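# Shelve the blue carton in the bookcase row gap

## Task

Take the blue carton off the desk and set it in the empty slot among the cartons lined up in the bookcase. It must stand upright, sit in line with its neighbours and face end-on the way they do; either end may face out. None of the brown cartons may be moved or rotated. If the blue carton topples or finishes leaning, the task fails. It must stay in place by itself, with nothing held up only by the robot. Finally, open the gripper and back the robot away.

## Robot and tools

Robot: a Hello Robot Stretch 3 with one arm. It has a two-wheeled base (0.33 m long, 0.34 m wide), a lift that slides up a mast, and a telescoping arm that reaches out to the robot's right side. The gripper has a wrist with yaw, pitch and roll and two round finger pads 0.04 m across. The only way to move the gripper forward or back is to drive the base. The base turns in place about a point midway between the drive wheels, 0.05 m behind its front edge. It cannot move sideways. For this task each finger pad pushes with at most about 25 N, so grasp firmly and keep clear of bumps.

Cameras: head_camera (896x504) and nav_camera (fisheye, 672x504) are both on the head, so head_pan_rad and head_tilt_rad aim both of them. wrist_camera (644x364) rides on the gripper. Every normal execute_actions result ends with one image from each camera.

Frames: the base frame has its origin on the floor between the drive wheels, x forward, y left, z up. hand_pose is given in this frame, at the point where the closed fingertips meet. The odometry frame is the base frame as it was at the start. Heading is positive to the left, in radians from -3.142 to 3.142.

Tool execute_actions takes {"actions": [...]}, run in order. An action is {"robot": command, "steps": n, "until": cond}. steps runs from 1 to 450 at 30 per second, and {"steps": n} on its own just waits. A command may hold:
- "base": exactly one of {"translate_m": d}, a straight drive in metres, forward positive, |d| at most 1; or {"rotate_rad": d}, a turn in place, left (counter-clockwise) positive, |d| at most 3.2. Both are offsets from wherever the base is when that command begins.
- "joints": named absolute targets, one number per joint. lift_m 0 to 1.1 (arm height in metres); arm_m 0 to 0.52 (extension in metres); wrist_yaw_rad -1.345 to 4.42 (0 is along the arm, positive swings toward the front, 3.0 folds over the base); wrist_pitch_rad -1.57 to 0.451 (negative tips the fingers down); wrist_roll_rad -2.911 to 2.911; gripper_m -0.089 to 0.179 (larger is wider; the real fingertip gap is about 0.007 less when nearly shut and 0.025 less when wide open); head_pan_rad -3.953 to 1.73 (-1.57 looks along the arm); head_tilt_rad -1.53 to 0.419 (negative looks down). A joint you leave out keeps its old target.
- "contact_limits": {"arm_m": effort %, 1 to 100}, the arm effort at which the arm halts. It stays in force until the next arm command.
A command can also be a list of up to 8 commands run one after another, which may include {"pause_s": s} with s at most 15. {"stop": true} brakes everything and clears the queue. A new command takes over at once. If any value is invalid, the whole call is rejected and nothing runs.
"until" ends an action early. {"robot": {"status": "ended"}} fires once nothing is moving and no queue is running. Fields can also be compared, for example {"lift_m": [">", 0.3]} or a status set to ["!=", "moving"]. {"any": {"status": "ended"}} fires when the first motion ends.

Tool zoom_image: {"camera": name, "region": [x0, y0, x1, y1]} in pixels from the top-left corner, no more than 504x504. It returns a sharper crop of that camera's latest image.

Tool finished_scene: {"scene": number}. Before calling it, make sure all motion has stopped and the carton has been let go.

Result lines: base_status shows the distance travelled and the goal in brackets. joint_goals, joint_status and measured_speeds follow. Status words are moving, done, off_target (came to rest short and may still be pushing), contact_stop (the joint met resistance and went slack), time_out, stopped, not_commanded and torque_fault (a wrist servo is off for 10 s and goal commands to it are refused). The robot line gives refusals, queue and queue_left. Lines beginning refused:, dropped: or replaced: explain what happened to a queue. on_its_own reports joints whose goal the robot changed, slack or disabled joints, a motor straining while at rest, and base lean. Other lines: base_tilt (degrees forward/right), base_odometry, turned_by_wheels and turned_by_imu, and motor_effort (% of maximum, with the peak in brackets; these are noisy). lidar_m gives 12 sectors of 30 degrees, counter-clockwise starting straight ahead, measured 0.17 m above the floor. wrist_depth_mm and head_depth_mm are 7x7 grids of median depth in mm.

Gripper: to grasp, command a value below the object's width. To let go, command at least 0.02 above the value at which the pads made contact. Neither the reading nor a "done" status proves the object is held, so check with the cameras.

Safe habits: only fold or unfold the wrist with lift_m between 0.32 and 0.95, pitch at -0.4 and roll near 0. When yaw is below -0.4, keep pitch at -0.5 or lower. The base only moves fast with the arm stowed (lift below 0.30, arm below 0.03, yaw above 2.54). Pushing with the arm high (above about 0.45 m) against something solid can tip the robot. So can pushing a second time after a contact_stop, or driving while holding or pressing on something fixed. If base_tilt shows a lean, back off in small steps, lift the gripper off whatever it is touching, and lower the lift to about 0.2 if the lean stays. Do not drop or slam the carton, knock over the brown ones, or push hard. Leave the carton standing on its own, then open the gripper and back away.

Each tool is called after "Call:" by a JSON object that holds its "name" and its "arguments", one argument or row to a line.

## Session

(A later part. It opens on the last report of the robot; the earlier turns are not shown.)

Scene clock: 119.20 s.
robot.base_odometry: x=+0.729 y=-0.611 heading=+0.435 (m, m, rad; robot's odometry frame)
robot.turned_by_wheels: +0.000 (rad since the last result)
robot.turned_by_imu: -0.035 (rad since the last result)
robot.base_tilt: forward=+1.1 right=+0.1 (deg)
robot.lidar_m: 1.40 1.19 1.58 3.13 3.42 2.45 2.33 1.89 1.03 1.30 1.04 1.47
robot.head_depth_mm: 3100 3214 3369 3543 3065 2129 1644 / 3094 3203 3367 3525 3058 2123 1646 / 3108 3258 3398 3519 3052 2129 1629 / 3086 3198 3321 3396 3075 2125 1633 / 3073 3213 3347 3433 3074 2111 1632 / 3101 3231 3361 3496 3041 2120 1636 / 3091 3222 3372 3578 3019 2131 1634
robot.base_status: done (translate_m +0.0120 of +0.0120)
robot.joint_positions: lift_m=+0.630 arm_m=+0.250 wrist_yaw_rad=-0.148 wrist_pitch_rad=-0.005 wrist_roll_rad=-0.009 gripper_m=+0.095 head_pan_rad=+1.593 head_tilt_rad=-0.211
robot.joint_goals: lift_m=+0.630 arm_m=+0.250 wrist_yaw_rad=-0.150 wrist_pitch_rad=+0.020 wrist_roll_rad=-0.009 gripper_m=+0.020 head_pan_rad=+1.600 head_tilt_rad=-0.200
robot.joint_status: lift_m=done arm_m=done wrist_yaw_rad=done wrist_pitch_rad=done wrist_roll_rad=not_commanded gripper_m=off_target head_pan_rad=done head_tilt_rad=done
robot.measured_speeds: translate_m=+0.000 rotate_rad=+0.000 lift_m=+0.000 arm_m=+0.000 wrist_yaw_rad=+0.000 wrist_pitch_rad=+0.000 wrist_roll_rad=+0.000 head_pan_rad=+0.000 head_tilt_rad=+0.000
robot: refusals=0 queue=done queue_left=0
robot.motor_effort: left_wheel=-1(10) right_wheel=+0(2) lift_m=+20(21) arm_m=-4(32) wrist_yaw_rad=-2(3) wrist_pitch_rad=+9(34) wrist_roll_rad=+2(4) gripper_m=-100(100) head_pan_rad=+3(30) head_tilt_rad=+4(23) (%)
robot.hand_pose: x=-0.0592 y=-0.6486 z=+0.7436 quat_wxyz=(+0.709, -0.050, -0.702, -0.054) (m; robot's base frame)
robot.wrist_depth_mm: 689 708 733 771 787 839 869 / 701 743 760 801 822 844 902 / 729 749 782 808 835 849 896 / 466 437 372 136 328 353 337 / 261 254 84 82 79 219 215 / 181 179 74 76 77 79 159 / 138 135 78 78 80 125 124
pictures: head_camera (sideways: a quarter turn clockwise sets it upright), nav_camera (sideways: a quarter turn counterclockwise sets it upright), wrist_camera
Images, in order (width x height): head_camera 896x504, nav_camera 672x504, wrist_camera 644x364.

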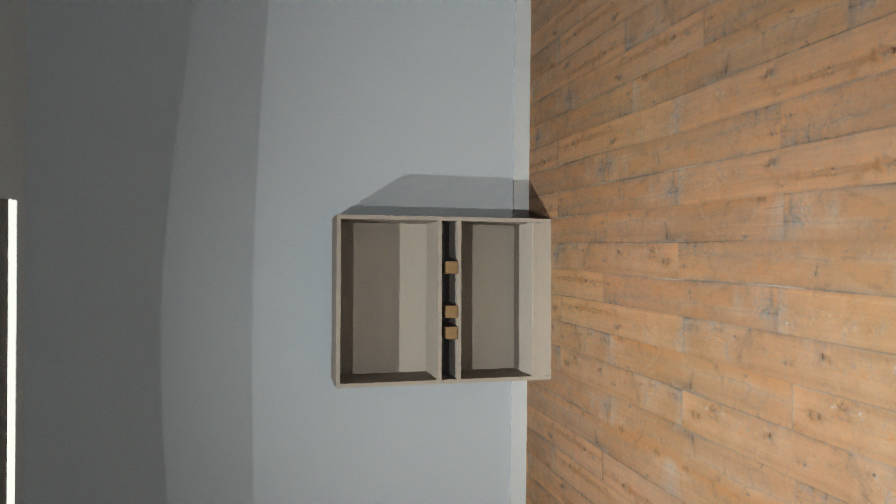

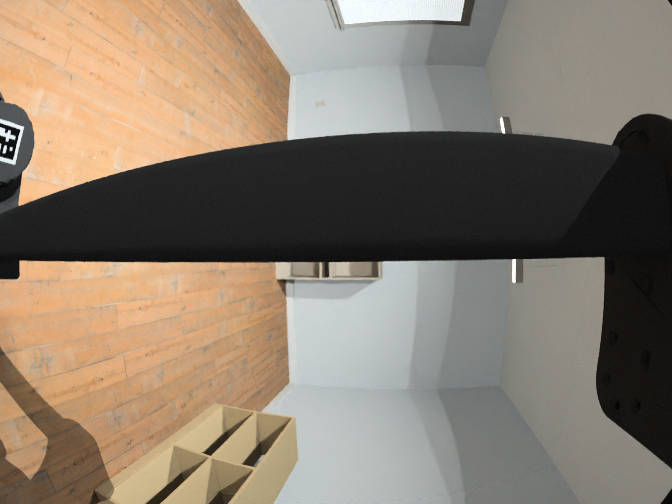

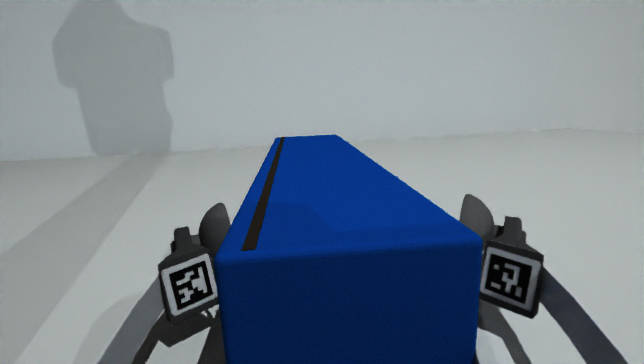

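Call:
{"name": "execute_actions", "arguments": {
  "actions": [
    {"robot":[{"joints":{"gripper_m":0.12,"head_pan_rad":-1.57,"head_tilt_rad":-0.75}},{"joints":{"arm_m":0.222}},{"joints":{"gripper_m":0.02}}],"steps":450,"until":{"robot":{"status":"ended"}}},
    {"steps":15}
  ]
}}

Scene clock: 140.00 s.
robot.base_odometry: x=+0.729 y=-0.611 heading=+0.435 (m, m, rad; robot's odometry frame)
robot.turned_by_wheels: +0.000 (rad since the last result)
robot.turned_by_imu: -0.005 (rad since the last result)
robot.base_tilt: forward=+1.2 right=+0.0 (deg)
robot.lidar_m: 1.40 1.19 1.58 3.13 3.41 2.45 2.33 1.89 1.02 1.29 1.04 1.47
robot.head_depth_mm: 1128 1237 1007 806 1471 1353 1183 / 1127 1236 1002 807 733 - 1158 / 1127 1232 1004 764 - 1290 1159 / 1134 1230 1002 798 1499 1318 1163 / 1128 1231 1001 805 1500 1321 1155 / 1134 1231 1000 803 1493 1318 1155 / 1129 1235 1003 804 1503 1317 1155
robot.base_status: done (translate_m +0.0120 of +0.0120)
robot.joint_positions: lift_m=+0.630 arm_m=+0.222 wrist_yaw_rad=-0.149 wrist_pitch_rad=-0.005 wrist_roll_rad=-0.009 gripper_m=+0.056 head_pan_rad=-1.563 head_tilt_rad=-0.741
robot.joint_goals: lift_m=+0.630 arm_m=+0.222 wrist_yaw_rad=-0.150 wrist_pitch_rad=+0.020 wrist_roll_rad=-0.009 gripper_m=+0.020 head_pan_rad=-1.570 head_tilt_rad=-0.750
robot.joint_status: lift_m=done arm_m=done wrist_yaw_rad=done wrist_pitch_rad=done wrist_roll_rad=not_commanded gripper_m=off_target head_pan_rad=done head_tilt_rad=done
robot.measured_speeds: translate_m=+0.000 rotate_rad=+0.000 lift_m=+0.000 arm_m=+0.000 wrist_yaw_rad=+0.000 wrist_pitch_rad=+0.000 wrist_roll_rad=+0.000 head_pan_rad=+0.000 head_tilt_rad=+0.000
robot: refusals=0 queue=done queue_left=0
robot.motor_effort: left_wheel=+0(1) right_wheel=+0(1) lift_m=+19(19) arm_m=-4(5) wrist_yaw_rad=-1(2) wrist_pitch_rad=+8(8) wrist_roll_rad=+2(2) gripper_m=-99(100) head_pan_rad=-2(31) head_tilt_rad=-3(22) (%)
robot.hand_pose: x=-0.0595 y=-0.6205 z=+0.7436 quat_wxyz=(+0.709, -0.050, -0.702, -0.055) (m; robot's base frame)
robot.wrist_depth_mm: 719 731 761 772 824 852 894 / 729 749 782 819 852 892 916 / 752 775 806 840 864 890 931 / 461 434 367 136 325 353 338 / 260 252 211 108 114 237 216 / 181 179 131 112 119 170 159 / 138 137 134 116 122 127 125
pictures: head_camera (sideways: a quarter turn clockwise sets it upright), nav_camera (sideways: a quarter turn counterclockwise sets it upright), wrist_camera
Images, in order (width x height): head_camera 896x504, nav_camera 672x504, wrist_camera 644x364.

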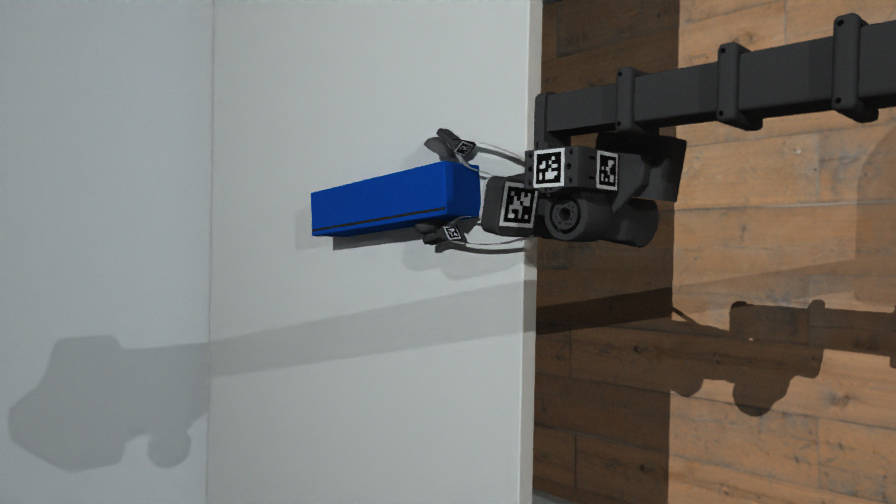

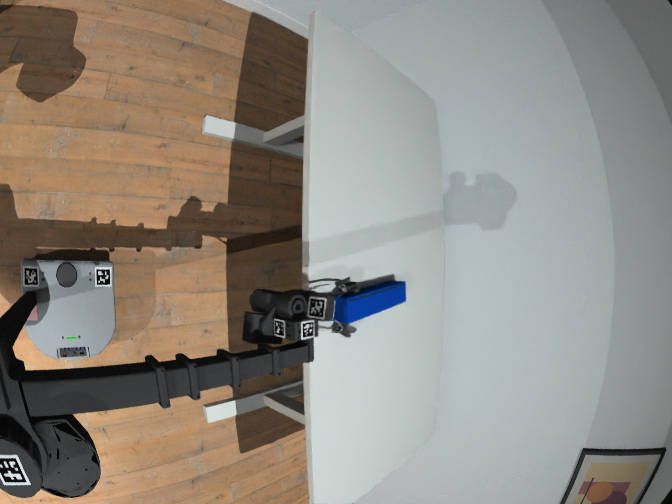

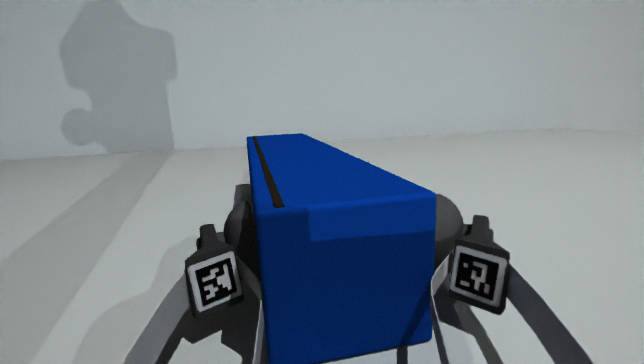

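Call:
{"name": "execute_actions", "arguments": {
  "actions": [
    {"robot":[{"joints":{"gripper_m":0.17}},{"joints":{"wrist_yaw_rad":0.06},"base":{"translate_m":-0.05}},{"joints":{"gripper_m":0.1}}],"steps":450,"until":{"robot":{"status":"ended"}}}
  ]
}}

Scene clock: 161.43 s.
robot.base_odometry: x=+0.684 y=-0.632 heading=+0.435 (m, m, rad; robot's odometry frame)
robot.turned_by_wheels: +0.000 (rad since the last result)
robot.turned_by_imu: -0.005 (rad since the last result)
robot.base_tilt: forward=+1.2 right=+0.0 (deg)
robot.lidar_m: 1.45 1.23 1.62 3.12 3.32 2.40 2.27 1.89 1.00 1.30 1.07 1.52
robot.head_depth_mm: 1129 1231 1007 807 1470 1343 1177 / 1128 1237 1007 809 736 - 1161 / 1125 1240 1006 807 - 1289 1159 / 1132 1235 968 767 1493 1322 1162 / 1131 1237 1002 805 1500 1319 1156 / 1132 1235 1000 803 1504 1315 1155 / 1132 1242 997 803 1494 1310 1157
robot.base_status: done (translate_m -0.0500 of -0.0500)
robot.joint_positions: lift_m=+0.630 arm_m=+0.222 wrist_yaw_rad=+0.058 wrist_pitch_rad=-0.005 wrist_roll_rad=-0.009 gripper_m=+0.100 head_pan_rad=-1.563 head_tilt_rad=-0.741
robot.joint_goals: lift_m=+0.630 arm_m=+0.222 wrist_yaw_rad=+0.060 wrist_pitch_rad=+0.020 wrist_roll_rad=-0.009 gripper_m=+0.100 head_pan_rad=-1.570 head_tilt_rad=-0.750
robot.joint_status: lift_m=done arm_m=done wrist_yaw_rad=done wrist_pitch_rad=done wrist_roll_rad=not_commanded gripper_m=done head_pan_rad=done head_tilt_rad=done
robot.measured_speeds: translate_m=+0.000 rotate_rad=+0.000 lift_m=+0.000 arm_m=+0.000 wrist_yaw_rad=+0.000 wrist_pitch_rad=+0.000 wrist_roll_rad=+0.000 head_pan_rad=+0.000 head_tilt_rad=+0.000
robot: refusals=0 queue=done queue_left=0
robot.motor_effort: left_wheel=-1(8) right_wheel=+1(3) lift_m=+20(19) arm_m=-4(4) wrist_yaw_rad=+2(4) wrist_pitch_rad=+8(8) wrist_roll_rad=+2(2) gripper_m=-2(100) head_pan_rad=-2(2) head_tilt_rad=-3(3) (%)
robot.hand_pose: x=-0.0067 y=-0.6229 z=+0.7436 quat_wxyz=(+0.710, +0.022, -0.703, +0.019) (m; robot's base frame)
robot.wrist_depth_mm: 815 811 795 784 773 761 751 / 853 831 828 792 787 783 776 / 878 850 842 818 818 798 798 / 464 436 414 136 326 356 339 / 260 253 110 109 111 238 217 / 181 178 113 113 115 - 158 / 139 137 129 118 119 127 125
pictures: head_camera (sideways: a quarter turn clockwise sets it upright), nav_camera (sideways: a quarter turn counterclockwise sets it upright), wrist_camera
Images, in order (width x height): head_camera 896x504, nav_camera 672x504, wrist_camera 644x364.

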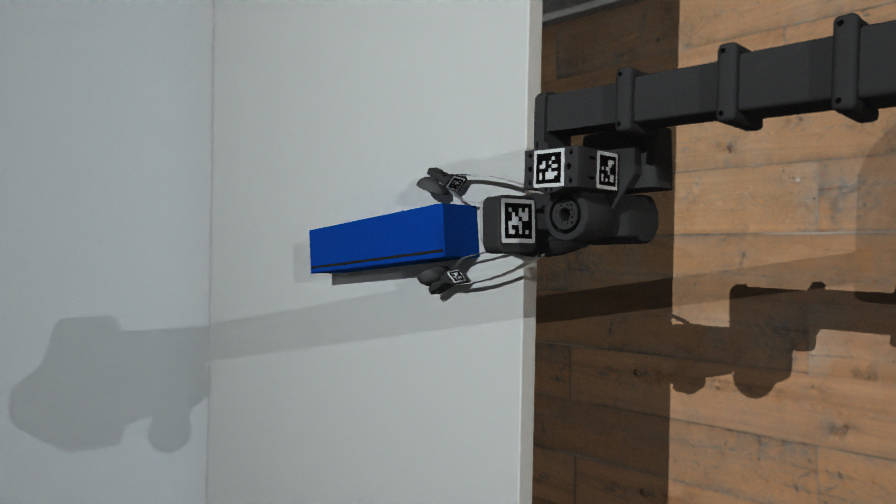

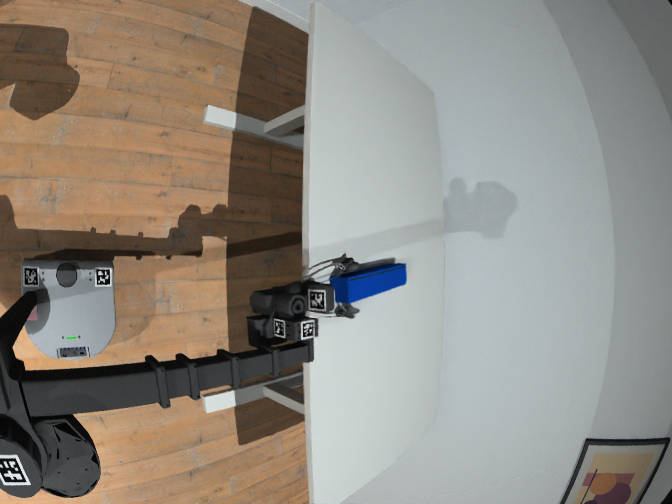

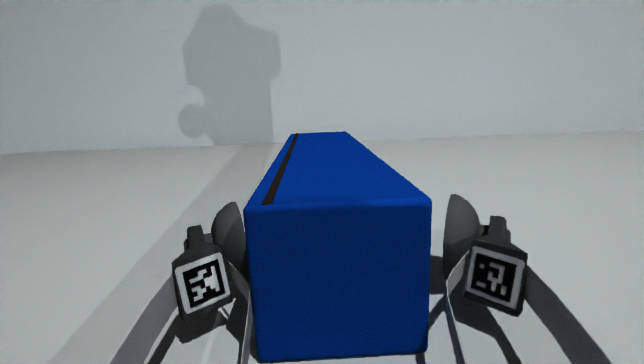

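Call:
{"name": "execute_actions", "arguments": {
  "actions": [
    {"robot":[{"base":{"translate_m":0.005}},{"joints":{"gripper_m":0.02}},{"pause_s":0.3},{"joints":{"lift_m":0.655}}],"steps":450,"until":{"robot":{"status":"ended"}}},
    {"steps":15}
  ]
}}

Scene clock: 172.47 s.
robot.base_odometry: x=+0.689 y=-0.630 heading=+0.435 (m, m, rad; robot's odometry frame)
robot.turned_by_wheels: +0.000 (rad since the last result)
robot.turned_by_imu: -0.002 (rad since the last result)
robot.base_tilt: forward=+1.2 right=+0.0 (deg)
robot.lidar_m: 1.45 1.22 1.61 3.13 3.33 2.40 2.28 1.90 1.00 1.30 1.06 1.51
robot.head_depth_mm: 1131 1239 1007 807 1466 1341 1182 / 1135 1237 1007 808 - 1322 1157 / 1128 1233 1007 785 - 1319 1156 / 1132 1235 969 761 1499 1333 1154 / 1129 1235 999 805 1500 1317 1153 / 1132 1232 999 804 1496 1317 1158 / 1132 1239 997 801 1493 1319 1156
robot.base_status: done (translate_m +0.0050 of +0.0050)
robot.joint_positions: lift_m=+0.655 arm_m=+0.222 wrist_yaw_rad=+0.058 wrist_pitch_rad=-0.005 wrist_roll_rad=-0.009 gripper_m=+0.036 head_pan_rad=-1.563 head_tilt_rad=-0.741
robot.joint_goals: lift_m=+0.655 arm_m=+0.222 wrist_yaw_rad=+0.060 wrist_pitch_rad=+0.020 wrist_roll_rad=-0.009 gripper_m=+0.020 head_pan_rad=-1.570 head_tilt_rad=-0.750
robot.joint_status: lift_m=done arm_m=done wrist_yaw_rad=done wrist_pitch_rad=done wrist_roll_rad=not_commanded gripper_m=off_target head_pan_rad=done head_tilt_rad=done
robot.measured_speeds: translate_m=+0.000 rotate_rad=+0.000 lift_m=+0.000 arm_m=+0.000 wrist_yaw_rad=+0.000 wrist_pitch_rad=+0.000 wrist_roll_rad=+0.000 head_pan_rad=+0.000 head_tilt_rad=+0.000
robot: refusals=0 queue=done queue_left=0
robot.motor_effort: left_wheel=-1(6) right_wheel=+0(5) lift_m=+25(28) arm_m=-4(4) wrist_yaw_rad=+2(2) wrist_pitch_rad=+8(9) wrist_roll_rad=+2(2) gripper_m=-100(100) head_pan_rad=-3(3) head_tilt_rad=-4(3) (%)
robot.hand_pose: x=-0.0067 y=-0.6229 z=+0.7683 quat_wxyz=(+0.710, +0.022, -0.703, +0.019) (m; robot's base frame)
robot.wrist_depth_mm: 810 796 792 781 762 762 758 / 831 828 818 799 799 787 771 / 869 856 848 836 822 809 783 / 592 565 530 155 467 451 435 / 334 322 271 112 113 293 275 / 231 228 156 114 115 218 203 / 178 176 171 117 118 162 161
pictures: head_camera (sideways: a quarter turn clockwise sets it upright), nav_camera (sideways: a quarter turn counterclockwise sets it upright), wrist_camera
Images, in order (width x height): head_camera 896x504, nav_camera 672x504, wrist_camera 644x364.

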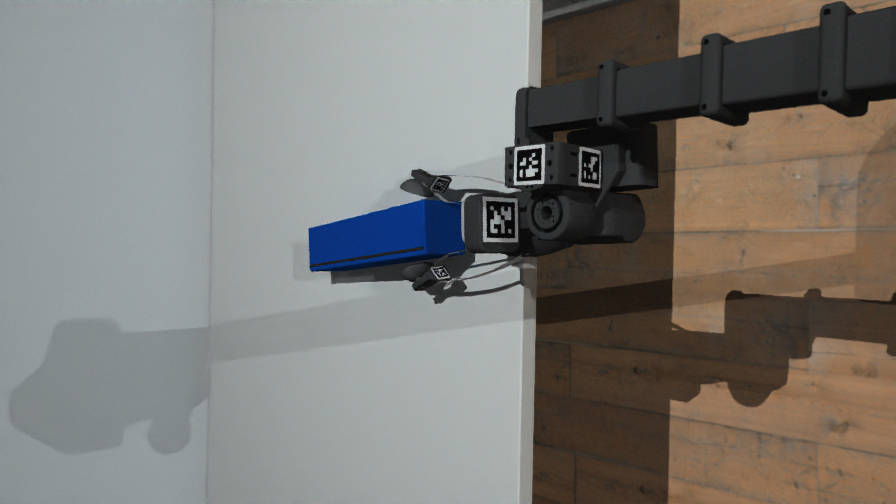

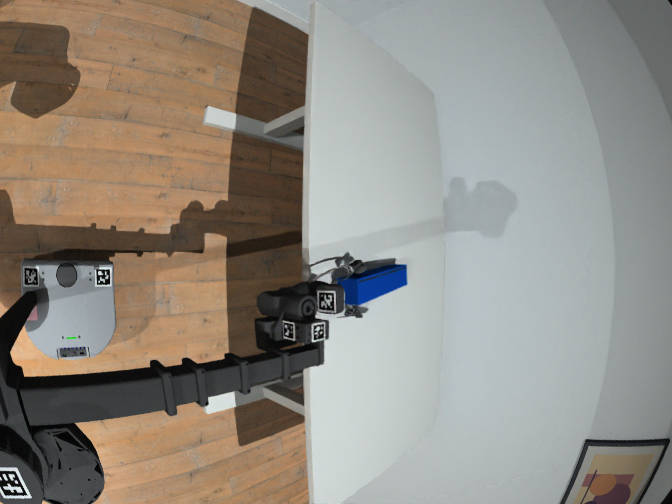

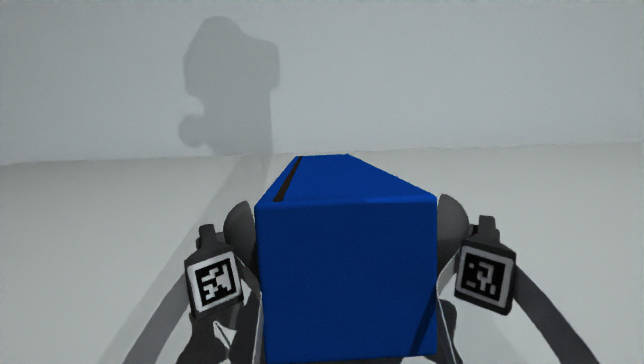

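Call:
{"name": "execute_actions", "arguments": {
  "actions": [
    {"robot":[{"joints":{"lift_m":0.63}},{"joints":{"gripper_m":0.13}},{"joints":{"lift_m":0.88},"base":{"translate_m":0.01}},{"joints":{"wrist_pitch_rad":-0.8,"arm_m":0.382}}],"steps":450,"until":{"robot":{"status":"ended"}}}
  ]
}}

Scene clock: 196.93 s.
robot.base_odometry: x=+0.698 y=-0.625 heading=+0.435 (m, m, rad; robot's odometry frame)
robot.turned_by_wheels: +0.000 (rad since the last result)
robot.turned_by_imu: -0.005 (rad since the last result)
robot.base_tilt: forward=+1.1 right=+0.0 (deg)
robot.lidar_m: 1.44 1.22 1.61 3.12 3.35 2.42 2.29 1.89 1.01 1.30 1.06 1.51
robot.head_depth_mm: 1134 1236 - - 1433 1324 1157 / 1130 - 940 807 1467 1325 1159 / 1133 - 922 784 1503 1316 1160 / 1128 1238 974 772 1497 1318 1155 / 1130 1237 999 805 1498 1318 1159 / 1128 1230 1002 804 1496 1314 1155 / 1128 1232 998 802 1499 1308 1155
robot.base_status: done (translate_m +0.0100 of +0.0100)
robot.joint_positions: lift_m=+0.880 arm_m=+0.382 wrist_yaw_rad=+0.060 wrist_pitch_rad=-0.810 wrist_roll_rad=-0.009 gripper_m=+0.130 head_pan_rad=-1.563 head_tilt_rad=-0.741
robot.joint_goals: lift_m=+0.880 arm_m=+0.382 wrist_yaw_rad=+0.060 wrist_pitch_rad=-0.800 wrist_roll_rad=-0.009 gripper_m=+0.130 head_pan_rad=-1.570 head_tilt_rad=-0.750
robot.joint_status: lift_m=done arm_m=done wrist_yaw_rad=done wrist_pitch_rad=done wrist_roll_rad=not_commanded gripper_m=done head_pan_rad=done head_tilt_rad=done
robot.measured_speeds: translate_m=+0.000 rotate_rad=+0.000 lift_m=+0.000 arm_m=+0.000 wrist_yaw_rad=+0.000 wrist_pitch_rad=+0.000 wrist_roll_rad=+0.000 head_pan_rad=+0.000 head_tilt_rad=+0.000
robot: refusals=0 queue=done queue_left=0
robot.motor_effort: left_wheel=-1(7) right_wheel=+1(4) lift_m=+25(26) arm_m=+5(7) wrist_yaw_rad=+0(2) wrist_pitch_rad=+3(8) wrist_roll_rad=+2(2) gripper_m=+0(100) head_pan_rad=-3(3) head_tilt_rad=-3(3) (%)
robot.hand_pose: x=-0.0120 y=-0.6857 z=+0.8164 quat_wxyz=(+0.661, +0.299, -0.638, -0.258) (m; robot's base frame)
robot.wrist_depth_mm: 436 421 414 406 395 385 374 / 384 375 365 350 352 343 339 / 343 337 324 256 315 311 305 / 312 305 298 230 289 285 279 / 281 281 269 209 267 265 258 / 260 260 252 194 244 240 239 / 241 236 234 179 224 224 222
pictures: head_camera (sideways: a quarter turn clockwise sets it upright), nav_camera (sideways: a quarter turn counterclockwise sets it upright), wrist_camera
Images, in order (width x height): head_camera 896x504, nav_camera 672x504, wrist_camera 644x364.

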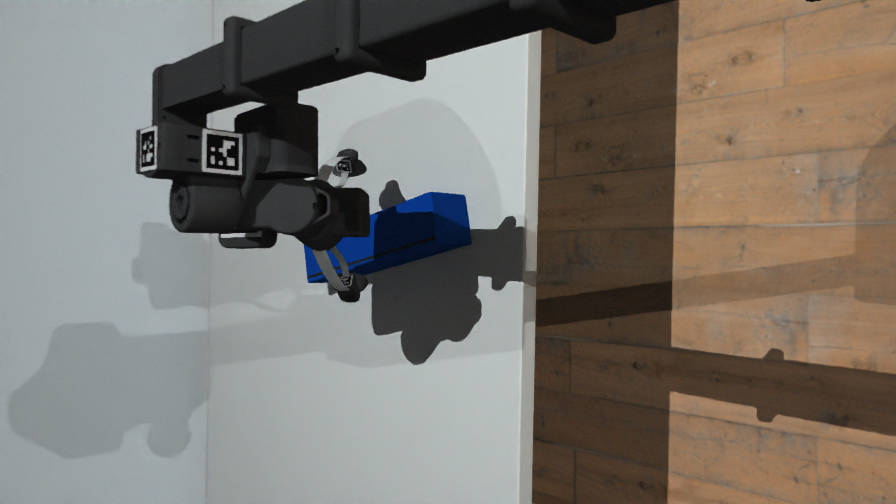

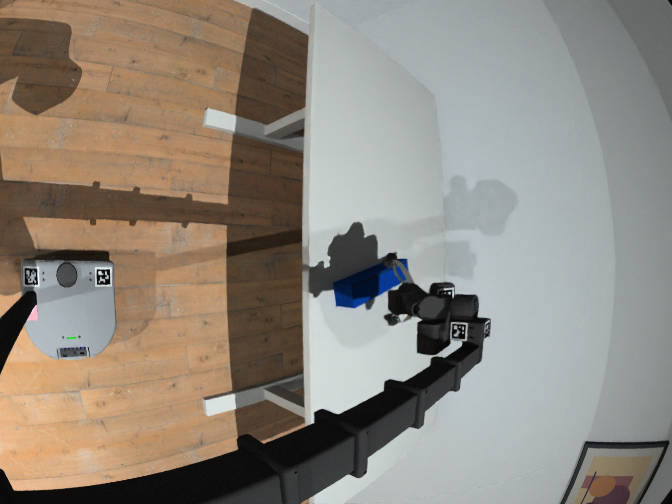

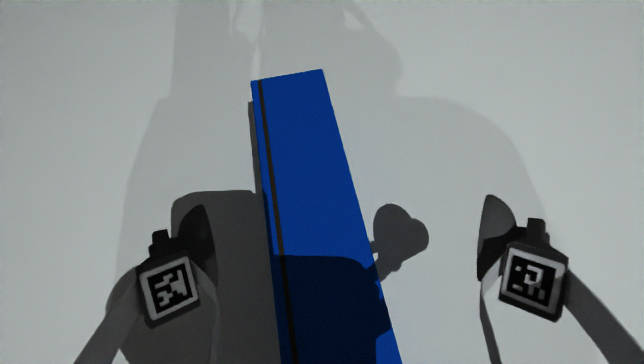

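Call:
{"name": "execute_actions", "arguments": {
  "actions": [
    {"robot":[{"joints":{"wrist_yaw_rad":0.235,"arm_m":0.406},"base":{"translate_m":-0.016}},{"joints":{"lift_m":0.816}}],"steps":450,"until":{"robot":{"status":"ended"}}}
  ]
}}

Scene clock: 209.17 s.
robot.base_odometry: x=+0.683 y=-0.632 heading=+0.435 (m, m, rad; robot's odometry frame)
robot.turned_by_wheels: +0.000 (rad since the last result)
robot.turned_by_imu: -0.001 (rad since the last result)
robot.base_tilt: forward=+1.1 right=+0.0 (deg)
robot.lidar_m: 1.46 1.24 1.61 3.11 3.31 2.40 2.28 1.89 1.00 1.30 1.07 1.53
robot.head_depth_mm: 1130 1234 1040 - - 1292 1170 / 1129 1257 - 804 1464 1317 1163 / 1129 1247 - 783 1503 1323 1160 / 1130 1236 1036 767 1503 1325 1152 / 1131 1232 997 804 1504 1317 1153 / 1129 1232 1002 805 1492 1320 1158 / 1132 1233 999 800 1495 1314 1153
robot.base_status: done (translate_m -0.0160 of -0.0160)
robot.joint_positions: lift_m=+0.816 arm_m=+0.406 wrist_yaw_rad=+0.232 wrist_pitch_rad=-0.810 wrist_roll_rad=-0.009 gripper_m=+0.130 head_pan_rad=-1.563 head_tilt_rad=-0.741
robot.joint_goals: lift_m=+0.816 arm_m=+0.406 wrist_yaw_rad=+0.235 wrist_pitch_rad=-0.800 wrist_roll_rad=-0.009 gripper_m=+0.130 head_pan_rad=-1.570 head_tilt_rad=-0.750
robot.joint_status: lift_m=done arm_m=done wrist_yaw_rad=done wrist_pitch_rad=done wrist_roll_rad=not_commanded gripper_m=done head_pan_rad=done head_tilt_rad=done
robot.measured_speeds: translate_m=+0.000 rotate_rad=+0.000 lift_m=+0.000 arm_m=+0.000 wrist_yaw_rad=+0.000 wrist_pitch_rad=+0.000 wrist_roll_rad=+0.000 head_pan_rad=+0.000 head_tilt_rad=+0.000
robot: refusals=0 queue=done queue_left=0
robot.motor_effort: left_wheel=-1(6) right_wheel=+0(3) lift_m=+20(24) arm_m=+5(8) wrist_yaw_rad=+2(2) wrist_pitch_rad=+3(3) wrist_roll_rad=+2(2) gripper_m=+0(0) head_pan_rad=-3(3) head_tilt_rad=-3(2) (%)
robot.hand_pose: x=+0.0151 y=-0.7056 z=+0.7526 quat_wxyz=(+0.681, +0.353, -0.610, -0.200) (m; robot's base frame)
robot.wrist_depth_mm: 324 318 308 210 295 286 280 / 287 280 274 186 260 256 251 / 256 252 245 168 232 231 227 / 232 227 222 153 212 213 209 / 211 210 201 140 191 199 192 / 194 194 183 130 177 179 179 / 182 176 173 121 122 168 165
pictures: head_camera (sideways: a quarter turn clockwise sets it upright), nav_camera (sideways: a quarter turn counterclockwise sets it upright), wrist_camera
Images, in order (width x height): head_camera 896x504, nav_camera 672x504, wrist_camera 644x364.

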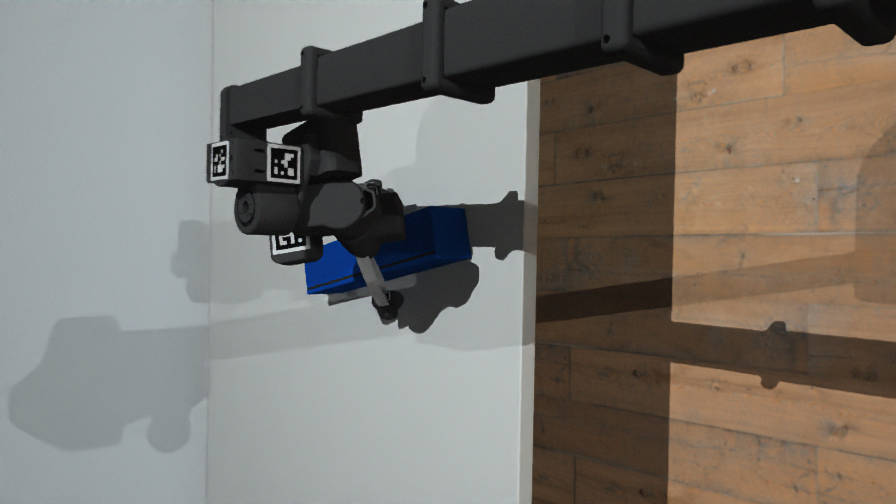

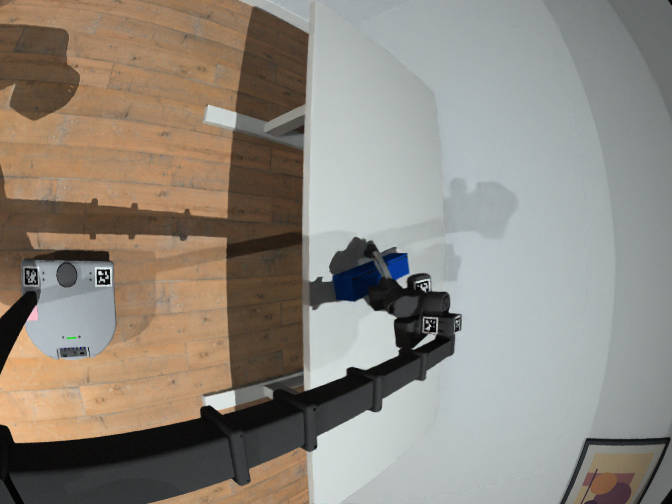

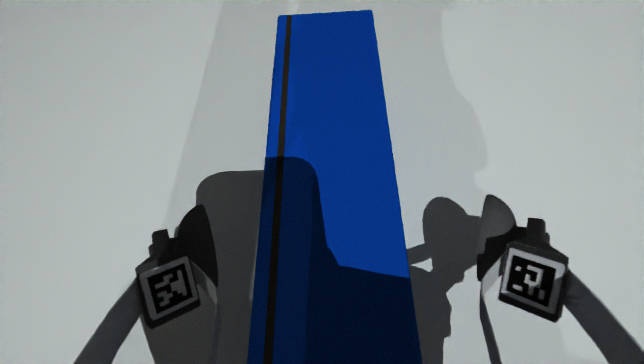

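Call:
{"name": "execute_actions", "arguments": {
  "actions": [
    {"robot":[{"base":{"translate_m":0.006}},{"joints":{"gripper_m":0.02}},{"pause_s":0.3},{"joints":{"lift_m":0.85}}],"steps":450,"until":{"robot":{"status":"ended"}}},
    {"steps":15}
  ]
}}

Scene clock: 217.90 s.
robot.base_odometry: x=+0.689 y=-0.630 heading=+0.435 (m, m, rad; robot's odometry frame)
robot.turned_by_wheels: +0.000 (rad since the last result)
robot.turned_by_imu: -0.002 (rad since the last result)
robot.base_tilt: forward=+1.2 right=+0.0 (deg)
robot.lidar_m: 1.45 1.23 1.61 3.15 3.37 2.39 2.28 1.90 1.00 1.30 1.07 1.52
robot.head_depth_mm: 1133 1240 1042 - 1507 1313 1153 / 1125 1237 936 806 1464 1321 1159 / 1129 1237 938 785 1502 1322 1157 / 1129 1237 855 760 1498 1319 1152 / 1128 1233 998 801 1499 1319 1157 / 1125 1235 1002 804 1504 1318 1156 / 1132 1232 999 804 1496 1314 1149
robot.base_status: done (translate_m +0.0060 of +0.0060)
robot.joint_positions: lift_m=+0.850 arm_m=+0.406 wrist_yaw_rad=+0.233 wrist_pitch_rad=-0.814 wrist_roll_rad=-0.009 gripper_m=+0.021 head_pan_rad=-1.563 head_tilt_rad=-0.741
robot.joint_goals: lift_m=+0.850 arm_m=+0.406 wrist_yaw_rad=+0.235 wrist_pitch_rad=-0.800 wrist_roll_rad=-0.009 gripper_m=+0.020 head_pan_rad=-1.570 head_tilt_rad=-0.750
robot.joint_status: lift_m=done arm_m=done wrist_yaw_rad=done wrist_pitch_rad=done wrist_roll_rad=not_commanded gripper_m=off_target head_pan_rad=done head_tilt_rad=done
robot.measured_speeds: translate_m=+0.000 rotate_rad=+0.000 lift_m=+0.000 arm_m=+0.000 wrist_yaw_rad=+0.000 wrist_pitch_rad=+0.000 wrist_roll_rad=+0.000 head_pan_rad=+0.000 head_tilt_rad=+0.000
robot: refusals=0 queue=done queue_left=0
robot.motor_effort: left_wheel=-1(5) right_wheel=+1(5) lift_m=+26(25) arm_m=+5(5) wrist_yaw_rad=+2(2) wrist_pitch_rad=+5(5) wrist_roll_rad=+2(2) gripper_m=-69(100) head_pan_rad=-3(2) head_tilt_rad=-3(2) (%)
robot.hand_pose: x=+0.0149 y=-0.7049 z=+0.7857 quat_wxyz=(+0.680, +0.354, -0.609, -0.201) (m; robot's base frame)
robot.wrist_depth_mm: 380 373 361 189 336 337 330 / 336 328 321 174 300 302 295 / 304 295 290 162 269 272 268 / 273 267 263 150 244 249 245 / 248 246 244 140 139 230 225 / 230 225 - 131 131 213 210 / 212 209 205 123 124 197 196
pictures: head_camera (sideways: a quarter turn clockwise sets it upright), nav_camera (sideways: a quarter turn counterclockwise sets it upright), wrist_camera
Images, in order (width x height): head_camera 896x504, nav_camera 672x504, wrist_camera 644x364.

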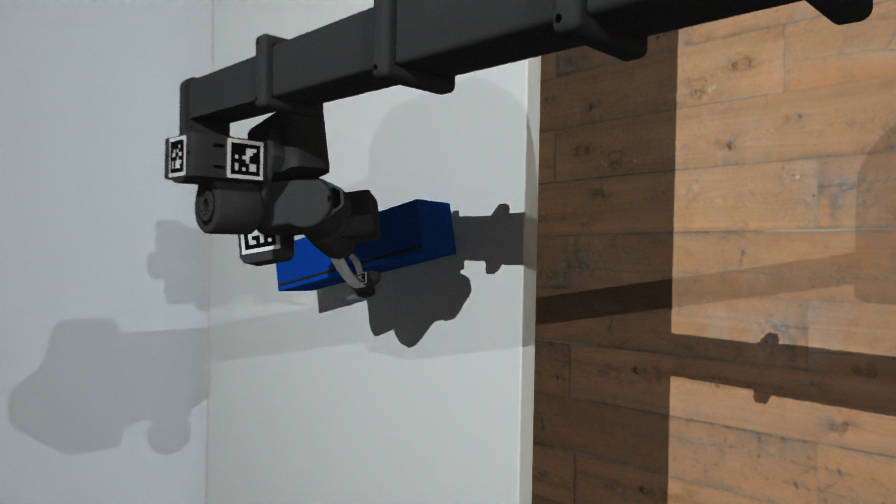

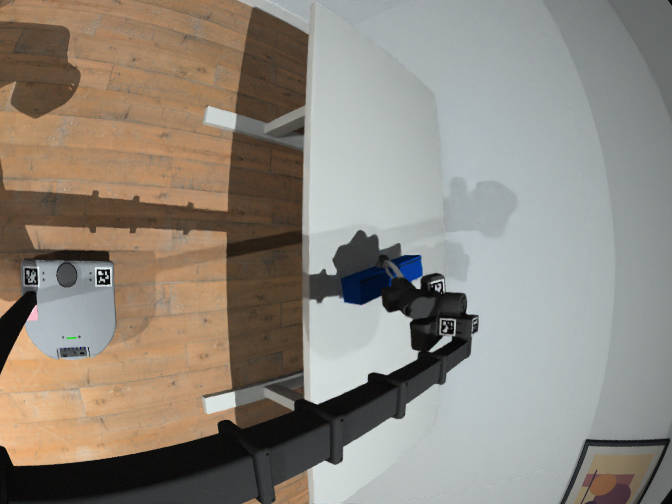

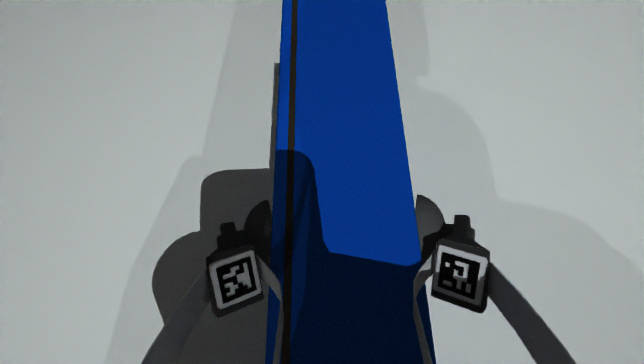

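Call:
{"name": "execute_actions", "arguments": {
  "actions": [
    {"robot":{"joints":{"lift_m":0.87}},"steps":45}
  ]
}}

Scene clock: 225.77 s.
robot.base_odometry: x=+0.689 y=-0.630 heading=+0.435 (m, m, rad; robot's odometry frame)
robot.turned_by_wheels: +0.000 (rad since the last result)
robot.turned_by_imu: -0.001 (rad since the last result)
robot.base_tilt: forward=+1.1 right=+0.0 (deg)
robot.lidar_m: 1.45 1.23 1.61 3.12 3.34 2.40 2.28 1.89 1.00 1.30 1.06 1.52
robot.head_depth_mm: 1129 1238 - - 1471 1322 1152 / 1129 - 954 806 1463 1320 1159 / 1128 - 938 784 1494 1313 1161 / 1126 1235 822 761 1495 1317 1154 / 1130 1238 1000 805 1499 1319 1156 / 1129 1234 999 804 1499 1319 1153 / 1127 1237 997 802 1490 1324 1160
robot.base_status: done (translate_m +0.0060 of +0.0060)
robot.joint_positions: lift_m=+0.870 arm_m=+0.406 wrist_yaw_rad=+0.233 wrist_pitch_rad=-0.814 wrist_roll_rad=-0.009 gripper_m=+0.024 head_pan_rad=-1.563 head_tilt_rad=-0.741
robot.joint_goals: lift_m=+0.870 arm_m=+0.406 wrist_yaw_rad=+0.235 wrist_pitch_rad=-0.800 wrist_roll_rad=-0.009 gripper_m=+0.023 head_pan_rad=-1.570 head_tilt_rad=-0.750
robot.joint_status: lift_m=done arm_m=done wrist_yaw_rad=done wrist_pitch_rad=done wrist_roll_rad=not_commanded gripper_m=off_target head_pan_rad=done head_tilt_rad=done
robot.measured_speeds: translate_m=+0.000 rotate_rad=+0.000 lift_m=+0.000 arm_m=+0.000 wrist_yaw_rad=+0.000 wrist_pitch_rad=+0.000 wrist_roll_rad=+0.000 head_pan_rad=+0.000 head_tilt_rad=+0.000
robot: refusals=0 queue=done queue_left=0
robot.motor_effort: left_wheel=-1(0) right_wheel=+1(1) lift_m=+25(24) arm_m=+5(5) wrist_yaw_rad=+2(1) wrist_pitch_rad=+5(5) wrist_roll_rad=+2(2) gripper_m=-61(66) head_pan_rad=-2(2) head_tilt_rad=-3(2) (%)
robot.hand_pose: x=+0.0149 y=-0.7049 z=+0.8057 quat_wxyz=(+0.680, +0.354, -0.609, -0.202) (m; robot's base frame)
robot.wrist_depth_mm: 415 405 393 190 368 368 361 / 363 358 350 175 329 327 320 / 328 322 317 161 293 298 291 / 296 291 287 150 266 271 266 / 271 267 266 140 138 250 246 / 249 247 - 131 131 232 228 / 232 229 223 123 123 215 213
pictures: head_camera (sideways: a quarter turn clockwise sets it upright), nav_camera (sideways: a quarter turn counterclockwise sets it upright), wrist_camera
Images, in order (width x height): head_camera 896x504, nav_camera 672x504, wrist_camera 644x364.

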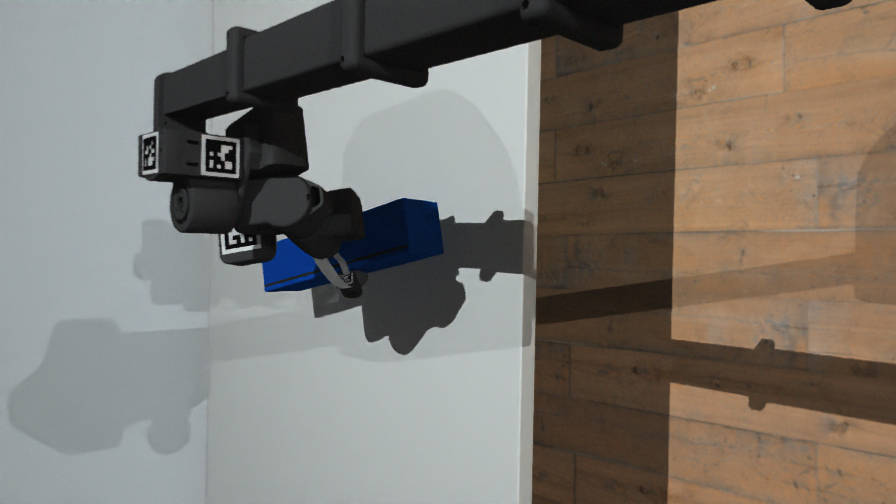

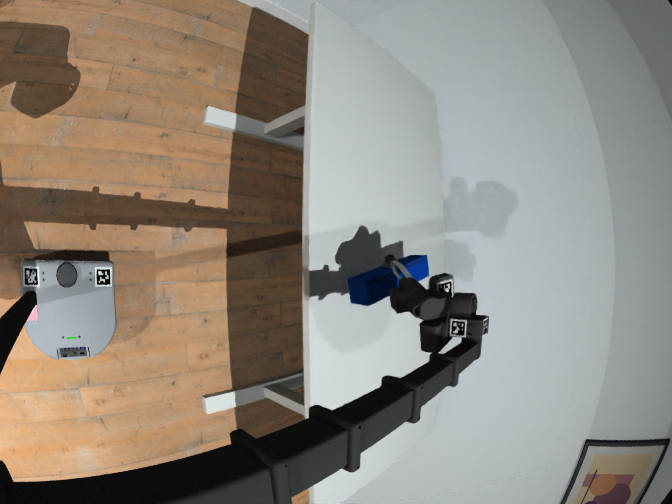

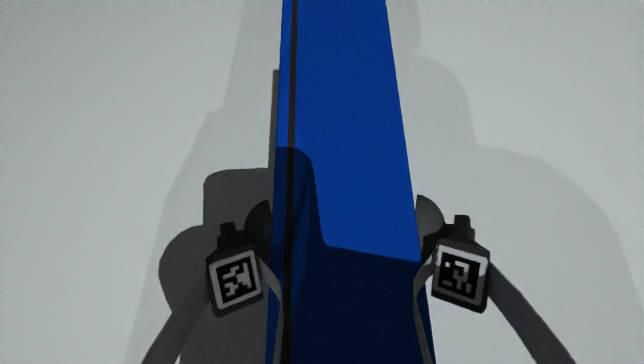

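Call:
{"name": "execute_actions", "arguments": {
  "actions": [
    {"robot":[{"joints":{"arm_m":0.0,"wrist_yaw_rad":0,"wrist_pitch_rad":-0.895,"head_pan_rad":0,"head_tilt_rad":-0.4},"base":{"rotate_rad":1.66}},{"base":{"translate_m":1.0},"joints":{"lift_m":0.6}},{"base":{"translate_m":1.0}}],"steps":450,"until":{"robot":{"status":"ended"}}},
    {"steps":450,"until":{"robot":{"status":"ended"}}}
  ]
}}

Scene clock: 280.83 s.
robot.base_odometry: x=-0.312 y=+1.102 heading=+2.095 (m, m, rad; robot's odometry frame)
robot.turned_by_wheels: +1.660 (rad since the last result)
robot.turned_by_imu: +1.694 (rad since the last result)
robot.base_tilt: forward=+1.2 right=+0.0 (deg)
robot.lidar_m: 1.24 1.19 2.18 2.14 2.28 3.28 2.86 1.81 1.41 1.19 1.71 1.18
robot.head_depth_mm: 1199 1295 1306 1384 1349 1562 1374 / 1210 1308 1358 1451 1364 1558 1377 / 1222 1318 1370 1456 1363 1555 1372 / 1232 1320 1374 1463 1363 1543 1368 / 1242 1339 1372 1478 1415 1544 1369 / 1250 1349 1314 1433 1376 1549 1370 / 1261 1364 1447 1613 1783 1666 1376
robot.base_status: done (translate_m +1.0000 of +1.0000)
robot.joint_positions: lift_m=+0.600 arm_m=+0.002 wrist_yaw_rad=+0.002 wrist_pitch_rad=-0.907 wrist_roll_rad=-0.009 gripper_m=+0.024 head_pan_rad=-0.007 head_tilt_rad=-0.408
robot.joint_goals: lift_m=+0.600 arm_m=+0.000 wrist_yaw_rad=+0.000 wrist_pitch_rad=-0.895 wrist_roll_rad=-0.009 gripper_m=+0.023 head_pan_rad=+0.000 head_tilt_rad=-0.400
robot.joint_status: lift_m=done arm_m=done wrist_yaw_rad=done wrist_pitch_rad=done wrist_roll_rad=not_commanded gripper_m=off_target head_pan_rad=done head_tilt_rad=done
robot.measured_speeds: translate_m=+0.000 rotate_rad=+0.000 lift_m=+0.000 arm_m=+0.000 wrist_yaw_rad=+0.000 wrist_pitch_rad=+0.000 wrist_roll_rad=+0.000 head_pan_rad=+0.000 head_tilt_rad=+0.000
robot: refusals=0 queue=done queue_left=0
robot.motor_effort: left_wheel=-4(9) right_wheel=+2(7) lift_m=+20(25) arm_m=-4(2) wrist_yaw_rad=-2(3) wrist_pitch_rad=+4(4) wrist_roll_rad=+2(2) gripper_m=-61(60) head_pan_rad=+3(31) head_tilt_rad=+2(18) (%)
robot.hand_pose: x=-0.0213 y=-0.2854 z=+0.5222 quat_wxyz=(+0.639, +0.312, -0.632, -0.308) (m; robot's base frame)
robot.wrist_depth_mm: - - 980 190 948 929 918 / 936 915 909 175 863 843 832 / 858 841 834 161 782 790 773 / 790 791 775 150 721 735 728 / 738 733 724 140 138 688 678 / 694 687 - 131 131 648 637 / 645 656 627 123 124 610 607
pictures: head_camera (sideways: a quarter turn clockwise sets it upright), nav_camera (sideways: a quarter turn counterclockwise sets it upright), wrist_camera
Images, in order (width x height): head_camera 896x504, nav_camera 672x504, wrist_camera 644x364.

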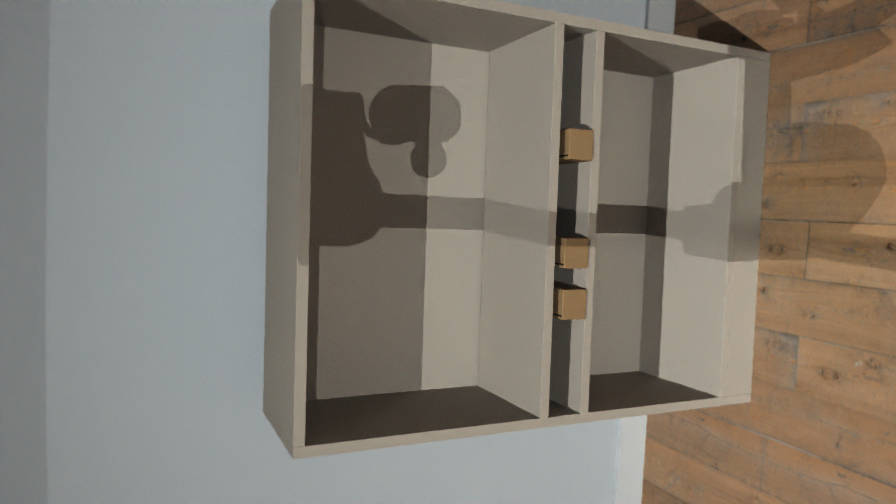

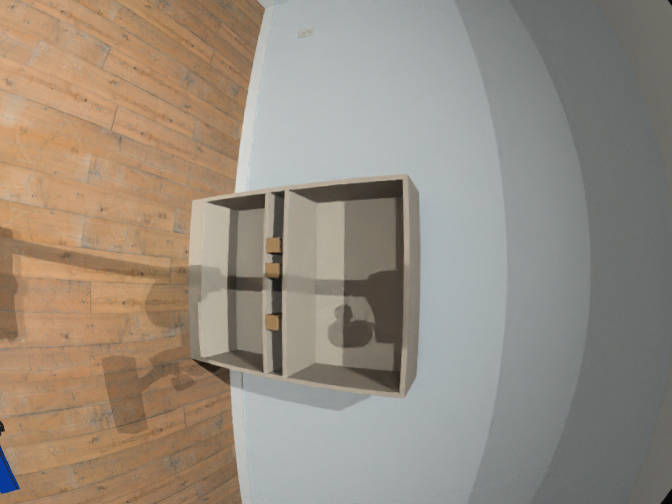

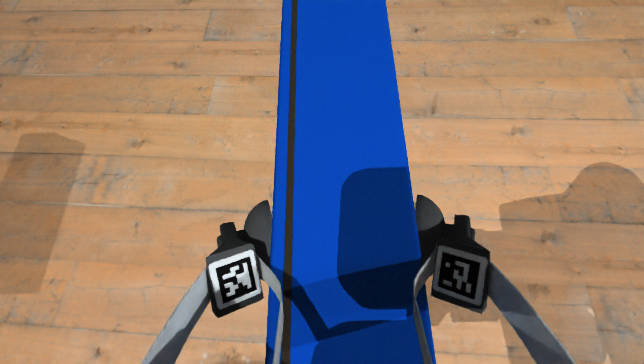

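Call:
{"name": "execute_actions", "arguments": {
  "actions": [
    {"robot":[{"base":{"translate_m":0.58},"joints":{"head_pan_rad":-1.57,"head_tilt_rad":-0.9}},{"base":{"rotate_rad":1.45}},{"base":{"translate_m":-0.04}}],"steps":450,"until":{"robot":{"status":"ended"}}}
  ]
}}

Scene clock: 307.30 s.
robot.base_odometry: x=-0.566 y=+1.620 heading=-2.738 (m, m, rad; robot's odometry frame)
robot.turned_by_wheels: +1.450 (rad since the last result)
robot.turned_by_imu: +1.479 (rad since the last result)
robot.base_tilt: forward=+1.1 right=+0.0 (deg)
robot.lidar_m: 2.13 2.20 2.96 3.51 1.79 1.39 1.62 1.28 0.66 0.81 0.67 1.21
robot.head_depth_mm: 523 855 976 938 1329 1257 1118 / 522 853 980 914 1315 1277 - / 521 849 979 903 1315 1282 - / 520 843 974 914 1288 1217 1130 / 519 843 977 892 1310 1246 1117 / 519 843 977 892 1295 1243 1118 / 518 836 973 911 1288 1236 1115
robot.base_status: done (translate_m -0.0400 of -0.0400)
robot.joint_positions: lift_m=+0.600 arm_m=+0.002 wrist_yaw_rad=+0.002 wrist_pitch_rad=-0.907 wrist_roll_rad=-0.009 gripper_m=+0.024 head_pan_rad=-1.563 head_tilt_rad=-0.889
robot.joint_goals: lift_m=+0.600 arm_m=+0.000 wrist_yaw_rad=+0.000 wrist_pitch_rad=-0.895 wrist_roll_rad=-0.009 gripper_m=+0.023 head_pan_rad=-1.570 head_tilt_rad=-0.900
robot.joint_status: lift_m=done arm_m=done wrist_yaw_rad=done wrist_pitch_rad=done wrist_roll_rad=not_commanded gripper_m=off_target head_pan_rad=done head_tilt_rad=done
robot.measured_speeds: translate_m=+0.000 rotate_rad=+0.000 lift_m=+0.000 arm_m=+0.000 wrist_yaw_rad=+0.000 wrist_pitch_rad=+0.000 wrist_roll_rad=+0.000 head_pan_rad=+0.000 head_tilt_rad=+0.000
robot: refusals=0 queue=done queue_left=0
robot.motor_effort: left_wheel=-4(10) right_wheel=+2(6) lift_m=+20(20) arm_m=-4(4) wrist_yaw_rad=-2(2) wrist_pitch_rad=+4(4) wrist_roll_rad=+2(2) gripper_m=-61(60) head_pan_rad=-2(30) head_tilt_rad=-3(21) (%)
robot.hand_pose: x=-0.0213 y=-0.2854 z=+0.5222 quat_wxyz=(+0.639, +0.312, -0.632, -0.308) (m; robot's base frame)
robot.wrist_depth_mm: 511 650 659 190 676 585 443 / 553 745 759 175 730 604 830 / 558 717 716 162 660 669 768 / 784 695 682 150 664 727 718 / 743 736 723 140 138 686 676 / 692 686 - 131 131 646 634 / 654 649 630 123 123 611 595
pictures: head_camera (sideways: a quarter turn clockwise sets it upright), nav_camera (sideways: a quarter turn counterclockwise sets it upright), wrist_camera
Images, in order (width x height): head_camera 896x504, nav_camera 672x504, wrist_camera 644x364.

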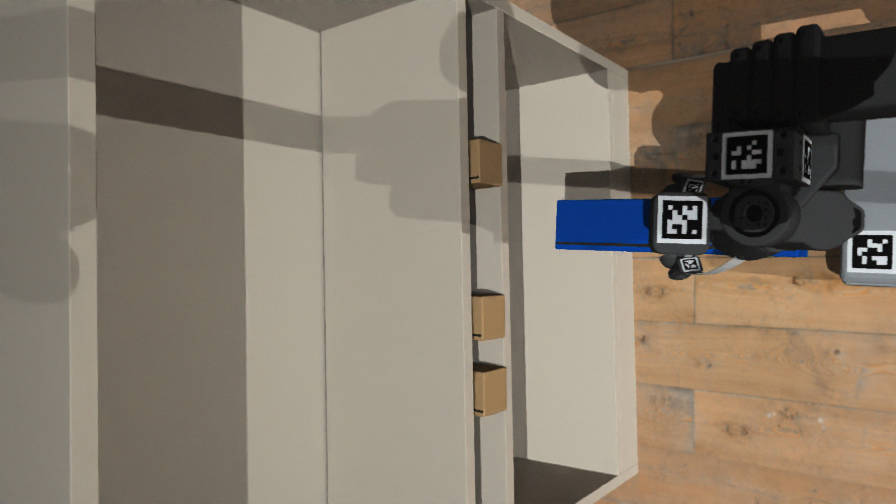

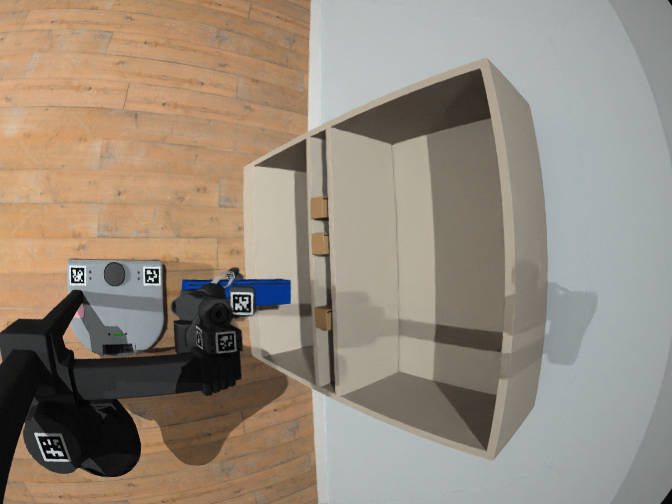

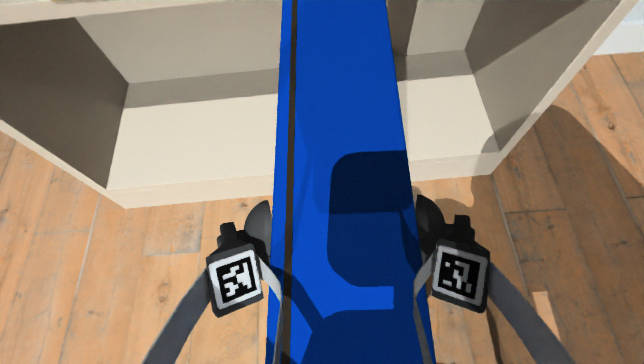

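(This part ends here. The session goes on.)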